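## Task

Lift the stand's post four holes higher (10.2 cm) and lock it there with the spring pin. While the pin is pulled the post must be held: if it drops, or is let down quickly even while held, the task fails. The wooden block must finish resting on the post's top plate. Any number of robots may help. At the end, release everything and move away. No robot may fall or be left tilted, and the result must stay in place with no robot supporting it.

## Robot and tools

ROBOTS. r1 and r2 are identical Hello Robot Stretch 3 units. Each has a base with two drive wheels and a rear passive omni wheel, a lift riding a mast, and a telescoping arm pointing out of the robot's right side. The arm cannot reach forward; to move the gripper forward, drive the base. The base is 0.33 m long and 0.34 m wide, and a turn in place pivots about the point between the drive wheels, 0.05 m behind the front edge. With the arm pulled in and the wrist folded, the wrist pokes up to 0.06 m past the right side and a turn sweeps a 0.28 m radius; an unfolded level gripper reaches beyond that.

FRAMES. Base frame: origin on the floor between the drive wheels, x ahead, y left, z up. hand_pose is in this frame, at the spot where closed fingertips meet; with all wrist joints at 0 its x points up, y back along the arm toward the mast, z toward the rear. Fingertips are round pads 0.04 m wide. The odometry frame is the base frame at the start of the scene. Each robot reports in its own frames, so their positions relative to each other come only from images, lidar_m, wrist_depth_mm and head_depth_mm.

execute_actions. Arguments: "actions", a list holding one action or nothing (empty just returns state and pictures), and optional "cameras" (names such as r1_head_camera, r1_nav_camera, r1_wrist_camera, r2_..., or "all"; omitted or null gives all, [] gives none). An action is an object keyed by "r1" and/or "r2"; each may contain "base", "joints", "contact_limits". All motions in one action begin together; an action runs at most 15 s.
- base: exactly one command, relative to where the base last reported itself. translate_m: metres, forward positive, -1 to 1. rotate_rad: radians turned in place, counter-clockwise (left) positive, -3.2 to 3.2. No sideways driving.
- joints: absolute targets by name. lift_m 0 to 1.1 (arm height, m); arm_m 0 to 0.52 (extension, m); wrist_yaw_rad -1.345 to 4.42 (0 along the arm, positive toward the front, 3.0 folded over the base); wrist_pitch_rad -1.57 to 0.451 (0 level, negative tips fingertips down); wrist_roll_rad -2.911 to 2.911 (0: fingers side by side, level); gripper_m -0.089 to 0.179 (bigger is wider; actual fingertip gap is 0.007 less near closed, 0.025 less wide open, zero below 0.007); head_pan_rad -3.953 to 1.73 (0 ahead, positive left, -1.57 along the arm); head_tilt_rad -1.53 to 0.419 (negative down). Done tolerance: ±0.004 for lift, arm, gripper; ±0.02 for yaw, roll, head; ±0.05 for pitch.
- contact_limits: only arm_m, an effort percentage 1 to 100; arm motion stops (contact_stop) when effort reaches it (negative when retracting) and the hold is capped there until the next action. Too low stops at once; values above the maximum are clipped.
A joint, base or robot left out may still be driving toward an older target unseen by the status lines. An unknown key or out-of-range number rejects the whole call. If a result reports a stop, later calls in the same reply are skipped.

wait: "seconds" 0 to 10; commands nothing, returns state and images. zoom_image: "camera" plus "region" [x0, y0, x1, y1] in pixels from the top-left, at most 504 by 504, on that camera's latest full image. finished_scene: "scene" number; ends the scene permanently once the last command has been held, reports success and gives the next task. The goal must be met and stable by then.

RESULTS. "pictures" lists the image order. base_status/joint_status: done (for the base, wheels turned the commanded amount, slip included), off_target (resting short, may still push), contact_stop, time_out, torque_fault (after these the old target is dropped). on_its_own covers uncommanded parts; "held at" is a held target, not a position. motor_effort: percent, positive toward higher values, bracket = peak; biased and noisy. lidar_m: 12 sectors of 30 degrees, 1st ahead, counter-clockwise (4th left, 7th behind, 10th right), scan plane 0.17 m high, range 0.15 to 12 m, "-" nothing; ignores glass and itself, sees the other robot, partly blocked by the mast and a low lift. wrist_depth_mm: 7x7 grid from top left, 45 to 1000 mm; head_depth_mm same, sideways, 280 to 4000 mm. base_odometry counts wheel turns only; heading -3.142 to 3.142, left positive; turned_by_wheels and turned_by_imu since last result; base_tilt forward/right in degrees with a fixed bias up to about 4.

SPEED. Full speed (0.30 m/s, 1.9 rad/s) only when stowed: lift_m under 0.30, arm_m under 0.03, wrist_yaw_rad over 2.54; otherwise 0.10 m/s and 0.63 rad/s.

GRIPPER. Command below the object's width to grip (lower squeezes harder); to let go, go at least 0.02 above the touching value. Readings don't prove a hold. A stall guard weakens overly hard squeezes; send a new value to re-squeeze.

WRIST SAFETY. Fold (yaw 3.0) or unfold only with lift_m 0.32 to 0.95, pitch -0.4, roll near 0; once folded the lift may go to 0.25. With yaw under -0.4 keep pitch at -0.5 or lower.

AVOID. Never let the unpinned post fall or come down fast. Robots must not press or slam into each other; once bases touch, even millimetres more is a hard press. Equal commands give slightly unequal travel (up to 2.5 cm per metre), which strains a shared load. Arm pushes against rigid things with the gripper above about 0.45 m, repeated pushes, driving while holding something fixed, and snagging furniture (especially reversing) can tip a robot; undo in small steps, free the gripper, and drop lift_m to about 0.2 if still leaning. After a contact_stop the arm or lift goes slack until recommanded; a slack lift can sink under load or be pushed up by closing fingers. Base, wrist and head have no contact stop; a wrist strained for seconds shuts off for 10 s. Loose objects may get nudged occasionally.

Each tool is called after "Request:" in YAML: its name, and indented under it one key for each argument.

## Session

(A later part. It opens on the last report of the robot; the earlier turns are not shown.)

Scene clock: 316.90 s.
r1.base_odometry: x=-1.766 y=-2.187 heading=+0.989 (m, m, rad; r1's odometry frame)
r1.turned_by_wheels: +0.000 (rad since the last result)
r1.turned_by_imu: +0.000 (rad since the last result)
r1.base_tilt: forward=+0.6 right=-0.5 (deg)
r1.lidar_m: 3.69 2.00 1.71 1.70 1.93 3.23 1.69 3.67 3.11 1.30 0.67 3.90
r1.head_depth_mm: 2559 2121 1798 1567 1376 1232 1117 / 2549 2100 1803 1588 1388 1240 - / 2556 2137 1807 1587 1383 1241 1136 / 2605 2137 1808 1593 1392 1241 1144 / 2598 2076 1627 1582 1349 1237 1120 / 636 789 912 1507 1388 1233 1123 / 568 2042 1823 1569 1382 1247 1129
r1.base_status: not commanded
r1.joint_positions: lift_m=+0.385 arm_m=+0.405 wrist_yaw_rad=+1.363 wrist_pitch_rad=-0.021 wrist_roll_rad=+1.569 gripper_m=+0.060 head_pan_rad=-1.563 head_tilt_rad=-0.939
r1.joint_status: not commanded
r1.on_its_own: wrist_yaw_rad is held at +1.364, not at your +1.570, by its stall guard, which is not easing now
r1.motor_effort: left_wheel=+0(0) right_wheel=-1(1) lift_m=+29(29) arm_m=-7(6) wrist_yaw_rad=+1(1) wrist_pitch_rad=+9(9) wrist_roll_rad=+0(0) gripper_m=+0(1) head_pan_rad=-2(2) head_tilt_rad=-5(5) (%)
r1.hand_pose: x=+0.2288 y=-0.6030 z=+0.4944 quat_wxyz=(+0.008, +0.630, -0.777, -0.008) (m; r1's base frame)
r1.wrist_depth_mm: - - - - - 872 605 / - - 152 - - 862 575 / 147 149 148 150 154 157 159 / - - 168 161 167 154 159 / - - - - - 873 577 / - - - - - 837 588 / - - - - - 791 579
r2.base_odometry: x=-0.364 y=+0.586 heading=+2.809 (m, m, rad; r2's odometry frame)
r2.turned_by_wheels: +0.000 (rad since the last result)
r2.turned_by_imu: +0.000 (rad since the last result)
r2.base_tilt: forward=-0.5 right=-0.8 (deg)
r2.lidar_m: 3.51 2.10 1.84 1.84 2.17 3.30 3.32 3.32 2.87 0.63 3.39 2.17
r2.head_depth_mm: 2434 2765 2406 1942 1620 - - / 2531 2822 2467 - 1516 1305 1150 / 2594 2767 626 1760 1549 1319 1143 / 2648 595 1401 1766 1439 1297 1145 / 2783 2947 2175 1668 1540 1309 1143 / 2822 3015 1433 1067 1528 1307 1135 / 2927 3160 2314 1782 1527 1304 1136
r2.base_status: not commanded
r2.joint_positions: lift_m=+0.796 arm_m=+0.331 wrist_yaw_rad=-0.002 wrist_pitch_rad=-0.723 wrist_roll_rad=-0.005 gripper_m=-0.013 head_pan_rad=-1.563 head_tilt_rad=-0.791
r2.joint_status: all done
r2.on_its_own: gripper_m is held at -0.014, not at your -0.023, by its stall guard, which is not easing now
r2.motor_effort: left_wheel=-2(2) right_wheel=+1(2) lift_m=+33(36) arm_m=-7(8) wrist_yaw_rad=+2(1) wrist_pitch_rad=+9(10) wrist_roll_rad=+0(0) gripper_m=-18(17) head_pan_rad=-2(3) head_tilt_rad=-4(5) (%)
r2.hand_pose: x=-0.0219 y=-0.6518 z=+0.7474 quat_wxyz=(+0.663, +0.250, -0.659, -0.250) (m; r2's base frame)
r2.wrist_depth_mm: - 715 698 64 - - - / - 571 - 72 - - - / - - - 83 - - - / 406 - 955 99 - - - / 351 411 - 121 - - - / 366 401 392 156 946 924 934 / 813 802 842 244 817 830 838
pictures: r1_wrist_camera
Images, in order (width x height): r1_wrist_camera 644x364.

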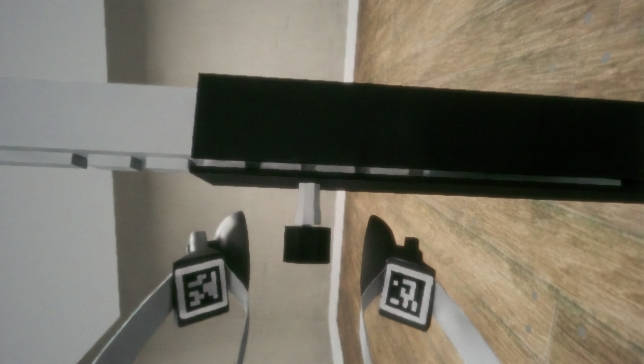

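Pin seated. Settle, release, retract.

Request:
execute_actions:
  actions:
    - {"r2":{"joints":{"lift_m":0.789}},"r1":{"joints":{"arm_m":0.3}}}
  cameras: ["r1_wrist_camera"]

Request:
execute_actions:
  actions:
    - {"r2":{"joints":{"gripper_m":0.09}},"r1":{"joints":{"arm_m":0.15}}}
  cameras: []

Request:
execute_actions:
  actions:
    - {"r2":{"joints":{"arm_m":0.1}},"r1":{"joints":{"arm_m":0.0}}}
  cameras: ["r2_head_camera"]

Request:
finished_scene:
  scene: 1

Scene clock: 324.77 s.
r1.base_odometry: x=-1.766 y=-2.187 heading=+0.989 (m, m, rad; r1's odometry frame)
r1.turned_by_wheels: +0.000 (rad since the last result)
r1.turned_by_imu: +0.001 (rad since the last result)
r1.base_tilt: forward=+0.5 right=-0.6 (deg)
r1.lidar_m: 3.68 2.00 1.71 1.71 1.94 3.24 1.69 3.68 3.09 1.30 0.67 3.89
r1.head_depth_mm: 2573 2111 1794 1562 1382 1238 1126 / 2577 2107 1780 1569 1408 1241 - / 2585 2143 1800 1573 1358 1229 1153 / 2610 2127 1817 1565 1348 1243 1138 / 2611 2092 1646 1570 1347 1243 1122 / 641 792 1554 1525 1375 1245 1126 / 570 2049 1821 1582 1399 1240 1133
r1.base_status: not commanded
r1.joint_positions: lift_m=+0.385 arm_m=+0.300 wrist_yaw_rad=+1.363 wrist_pitch_rad=-0.021 wrist_roll_rad=+1.569 gripper_m=+0.060 head_pan_rad=-1.563 head_tilt_rad=-0.939
r1.joint_status: all done
r1.on_its_own: wrist_yaw_rad is held at +1.364, not at your +1.570, by its stall guard, which is not easing now
r1.motor_effort: left_wheel=+0(0) right_wheel=-1(1) lift_m=+28(28) arm_m=-7(6) wrist_yaw_rad=+1(0) wrist_pitch_rad=+9(9) wrist_roll_rad=+0(0) gripper_m=+1(0) head_pan_rad=-2(2) head_tilt_rad=-5(5) (%)
r1.hand_pose: x=+0.2288 y=-0.4981 z=+0.4944 quat_wxyz=(+0.008, +0.630, -0.777, -0.008) (m; r1's base frame)
r1.wrist_depth_mm: - - - - - 826 546 / - - - - - 881 600 / - - - - - 867 586 / - - - - - 842 593 / - - - - - 844 593 / - - - - - 851 589 / - - - - - 781 584
r2.base_odometry: x=-0.364 y=+0.586 heading=+2.809 (m, m, rad; r2's odometry frame)
r2.turned_by_wheels: +0.000 (rad since the last result)
r2.turned_by_imu: +0.000 (rad since the last result)
r2.base_tilt: forward=-0.5 right=-0.8 (deg)
r2.lidar_m: 3.49 2.10 1.84 1.84 2.17 3.29 3.29 3.30 2.87 0.63 3.40 2.16
r2.head_depth_mm: 2436 2761 2415 1916 1593 - - / 2534 2821 2478 - 1513 1295 1152 / 2577 2776 639 1764 1555 1316 1145 / 2638 595 693 1761 1463 1305 1143 / 2782 2984 2184 1706 1535 1313 1142 / 2823 3033 2095 1608 1536 1314 1140 / 2922 3158 2334 1849 1526 1302 1139
r2.base_status: not commanded
r2.joint_positions: lift_m=+0.789 arm_m=+0.331 wrist_yaw_rad=-0.002 wrist_pitch_rad=-0.712 wrist_roll_rad=-0.005 gripper_m=-0.014 head_pan_rad=-1.563 head_tilt_rad=-0.791
r2.joint_status: all done
r2.on_its_own: gripper_m is held at -0.014, not at your -0.023, by its stall guard, which is not easing now
r2.motor_effort: left_wheel=-1(2) right_wheel=+3(3) lift_m=+19(31) arm_m=-7(7) wrist_yaw_rad=+1(2) wrist_pitch_rad=+5(9) wrist_roll_rad=+0(0) gripper_m=-18(18) head_pan_rad=-3(3) head_tilt_rad=-4(5) (%)
r2.hand_pose: x=-0.0219 y=-0.6537 z=+0.7422 quat_wxyz=(+0.665, +0.247, -0.661, -0.247) (m; r2's base frame)
r2.wrist_depth_mm: - 727 694 63 - - - / - 634 - 72 - - - / - - - 83 - - - / - 435 928 98 - - - / - 949 458 119 - - - / 892 908 917 153 924 917 929 / 825 824 818 253 844 834 825
pictures: r1_wrist_camera
Images, in order (width x height): r1_wrist_camera 644x364.

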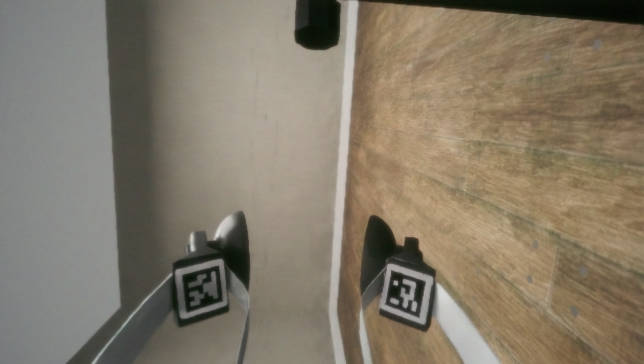

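Scene clock: 327.13 s.
r1.base_odometry: x=-1.766 y=-2.187 heading=+0.989 (m, m, rad; r1's odometry frame)
r1.turned_by_wheels: +0.000 (rad since the last result)
r1.turned_by_imu: +0.000 (rad since the last result)
r1.base_tilt: forward=+0.5 right=-0.7 (deg)
r1.lidar_m: 3.70 2.00 1.71 1.71 1.93 3.23 1.69 3.67 3.08 1.30 0.67 3.88
r1.head_depth_mm: 2584 2116 1790 1564 1387 1236 1120 / 2588 2137 1800 1569 1377 1237 - / 2594 2127 1793 1560 1404 1220 1155 / 2644 2127 1800 1576 1400 1228 1143 / 2588 2077 1635 1569 1349 1227 1127 / 638 785 1537 1514 1412 1249 1126 / 567 2040 1788 1568 1395 1250 1128
r1.base_status: not commanded
r1.joint_positions: lift_m=+0.385 arm_m=+0.150 wrist_yaw_rad=+1.363 wrist_pitch_rad=-0.021 wrist_roll_rad=+1.569 gripper_m=+0.060 head_pan_rad=-1.563 head_tilt_rad=-0.939
r1.joint_status: all done
r1.on_its_own: wrist_yaw_rad is held at +1.364, not at your +1.570, by its stall guard, which is not easing now
r1.motor_effort: left_wheel=+0(0) right_wheel=+0(1) lift_m=+28(29) arm_m=-7(11) wrist_yaw_rad=+0(0) wrist_pitch_rad=+9(9) wrist_roll_rad=+0(0) gripper_m=+0(2) head_pan_rad=-2(2) head_tilt_rad=-5(5) (%)
r1.hand_pose: x=+0.2288 y=-0.3481 z=+0.4944 quat_wxyz=(+0.008, +0.630, -0.777, -0.008) (m; r1's base frame)
r1.wrist_depth_mm: - - - - - 884 616 / - - - - - 875 597 / - - - - - 883 598 / - - - - - 847 593 / - - - - - 858 585 / - - - - - 892 588 / - - - - - 790 577
r2.base_odometry: x=-0.364 y=+0.586 heading=+2.809 (m, m, rad; r2's odometry frame)
r2.turned_by_wheels: +0.000 (rad since the last result)
r2.turned_by_imu: +0.000 (rad since the last result)
r2.base_tilt: forward=-0.6 right=-0.9 (deg)
r2.lidar_m: 3.52 2.10 1.84 1.84 2.16 3.30 3.30 3.32 2.87 0.63 3.41 2.16
r2.head_depth_mm: 2443 2776 2406 1930 1601 - - / 2519 2825 2493 - 1516 1298 1145 / 2588 2767 640 1771 1550 1315 1142 / 2651 594 693 1748 1469 1301 1143 / 2759 2993 2178 1661 1532 1303 1146 / 2780 3030 1416 1684 1535 1307 1142 / 2906 3172 2337 1854 1529 1299 1137
r2.base_status: not commanded
r2.joint_positions: lift_m=+0.789 arm_m=+0.330 wrist_yaw_rad=-0.003 wrist_pitch_rad=-0.712 wrist_roll_rad=-0.005 gripper_m=+0.090 head_pan_rad=-1.563 head_tilt_rad=-0.791
r2.joint_status: all done
r2.motor_effort: left_wheel=-2(2) right_wheel=+0(2) lift_m=+19(19) arm_m=-2(6) wrist_yaw_rad=+2(2) wrist_pitch_rad=+5(5) wrist_roll_rad=+0(0) gripper_m=+0(79) head_pan_rad=-2(2) head_tilt_rad=-4(4) (%)
r2.hand_pose: x=-0.0220 y=-0.6533 z=+0.7422 quat_wxyz=(+0.664, +0.247, -0.661, -0.247) (m; r2's base frame)
r2.wrist_depth_mm: - 737 792 64 - - - / - 521 - 73 - - - / - - 551 84 - - - / - - 941 99 - - - / - - - 120 - - - / 915 927 902 164 934 916 901 / 828 825 817 804 832 830 830
pictures: none
No camera images: the call's "cameras" was empty. Leave "cameras" out to get every camera's image.

Scene clock: 330.07 s.
r1.base_odometry: x=-1.766 y=-2.187 heading=+0.989 (m, m, rad; r1's odometry frame)
r1.turned_by_wheels: +0.000 (rad since the last result)
r1.turned_by_imu: +0.000 (rad since the last result)
r1.base_tilt: forward=+0.5 right=-0.5 (deg)
r1.lidar_m: 3.68 2.00 1.71 1.71 1.93 3.25 1.69 3.67 3.10 1.30 0.67 3.91
r1.head_depth_mm: 2600 2113 1808 1562 1386 1239 1118 / 2565 2121 1817 1561 1386 1241 - / 2568 2122 1803 1561 1390 1255 - / 2601 2121 1801 1572 1379 1262 - / 2609 2074 1637 1571 1351 1242 1108 / 640 2085 1585 1514 1391 1248 1120 / 566 2066 1827 1573 1397 1264 1127
r1.base_status: not commanded
r1.joint_positions: lift_m=+0.385 arm_m=+0.002 wrist_yaw_rad=+1.363 wrist_pitch_rad=-0.021 wrist_roll_rad=+1.569 gripper_m=+0.060 head_pan_rad=-1.563 head_tilt_rad=-0.939
r1.joint_status: all done
joint sent to its limit — the command would take r1.arm_m past its lower limit, so that joint was sent only as far as its limit.
r1.on_its_own: wrist_yaw_rad is held at +1.364, not at your +1.570, by its stall guard, which is not easing now
r1.motor_effort: left_wheel=+0(0) right_wheel=-1(1) lift_m=+28(28) arm_m=-7(6) wrist_yaw_rad=+1(2) wrist_pitch_rad=+9(9) wrist_roll_rad=+0(0) gripper_m=+1(0) head_pan_rad=-2(1) head_tilt_rad=-5(5) (%)
r1.hand_pose: x=+0.2288 y=-0.1997 z=+0.4944 quat_wxyz=(+0.008, +0.630, -0.777, -0.008) (m; r1's base frame)
r1.wrist_depth_mm: - - - - - 932 602 / - - - - - 898 611 / - - - - - 869 592 / - - - - - 882 590 / - - - - - 849 592 / - - - - - 858 581 / - - - - - 803 569
r2.base_odometry: x=-0.364 y=+0.586 heading=+2.809 (m, m, rad; r2's odometry frame)
r2.turned_by_wheels: +0.000 (rad since the last result)
r2.turned_by_imu: +0.000 (rad since the last result)
r2.base_tilt: forward=-0.4 right=-0.8 (deg)
r2.lidar_m: 3.51 2.09 1.84 1.84 2.17 3.30 3.31 3.30 2.87 0.63 3.39 2.16
r2.head_depth_mm: 2460 2742 2375 1887 1621 - - / 2503 2836 2402 1876 - - 1153 / 2577 2756 2205 1871 - 1265 1149 / 2653 596 749 1767 - 1276 1140 / 2733 2987 1630 1696 1540 1311 1143 / 2826 2991 2113 1695 1535 1306 1140 / 2948 3177 2329 1845 1525 1302 1138
r2.base_status: not commanded
r2.joint_positions: lift_m=+0.789 arm_m=+0.100 wrist_yaw_rad=-0.001 wrist_pitch_rad=-0.712 wrist_roll_rad=-0.005 gripper_m=+0.090 head_pan_rad=-1.563 head_tilt_rad=-0.791
r2.joint_status: all done
r2.motor_effort: left_wheel=-1(1) right_wheel=+0(1) lift_m=+19(19) arm_m=-3(3) wrist_yaw_rad=+1(3) wrist_pitch_rad=+4(5) wrist_roll_rad=+0(0) gripper_m=+0(0) head_pan_rad=-2(3) head_tilt_rad=-4(4) (%)
r2.hand_pose: x=-0.0217 y=-0.4234 z=+0.7422 quat_wxyz=(+0.665, +0.247, -0.661, -0.247) (m; r2's base frame)
r2.wrist_depth_mm: - - 823 804 - - - / - - - - - - - / - - - - - - - / - - - - - - - / - - - - - - - / 885 904 905 916 923 906 916 / 836 832 839 803 843 856 841
pictures: r2_head_camera (sideways: a quarter turn clockwise sets it upright)
Images, in order (width x height): r2_head_camera 896x504.

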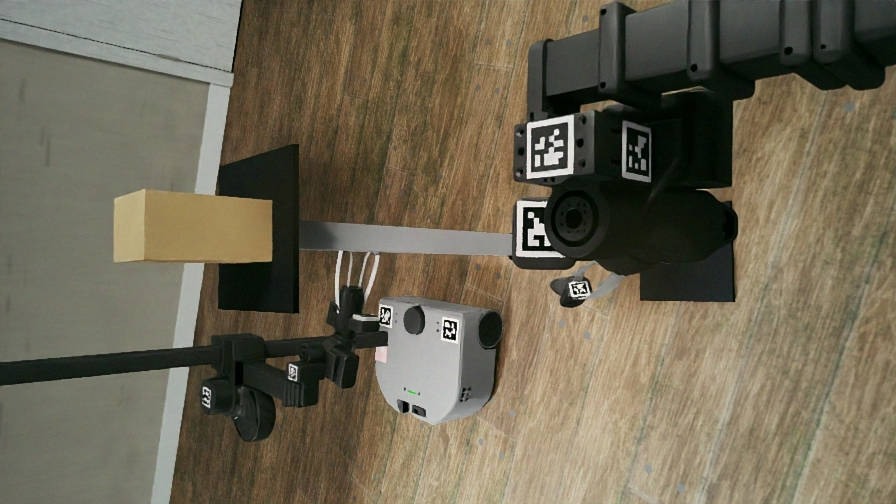

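The scene is finished: the task was done.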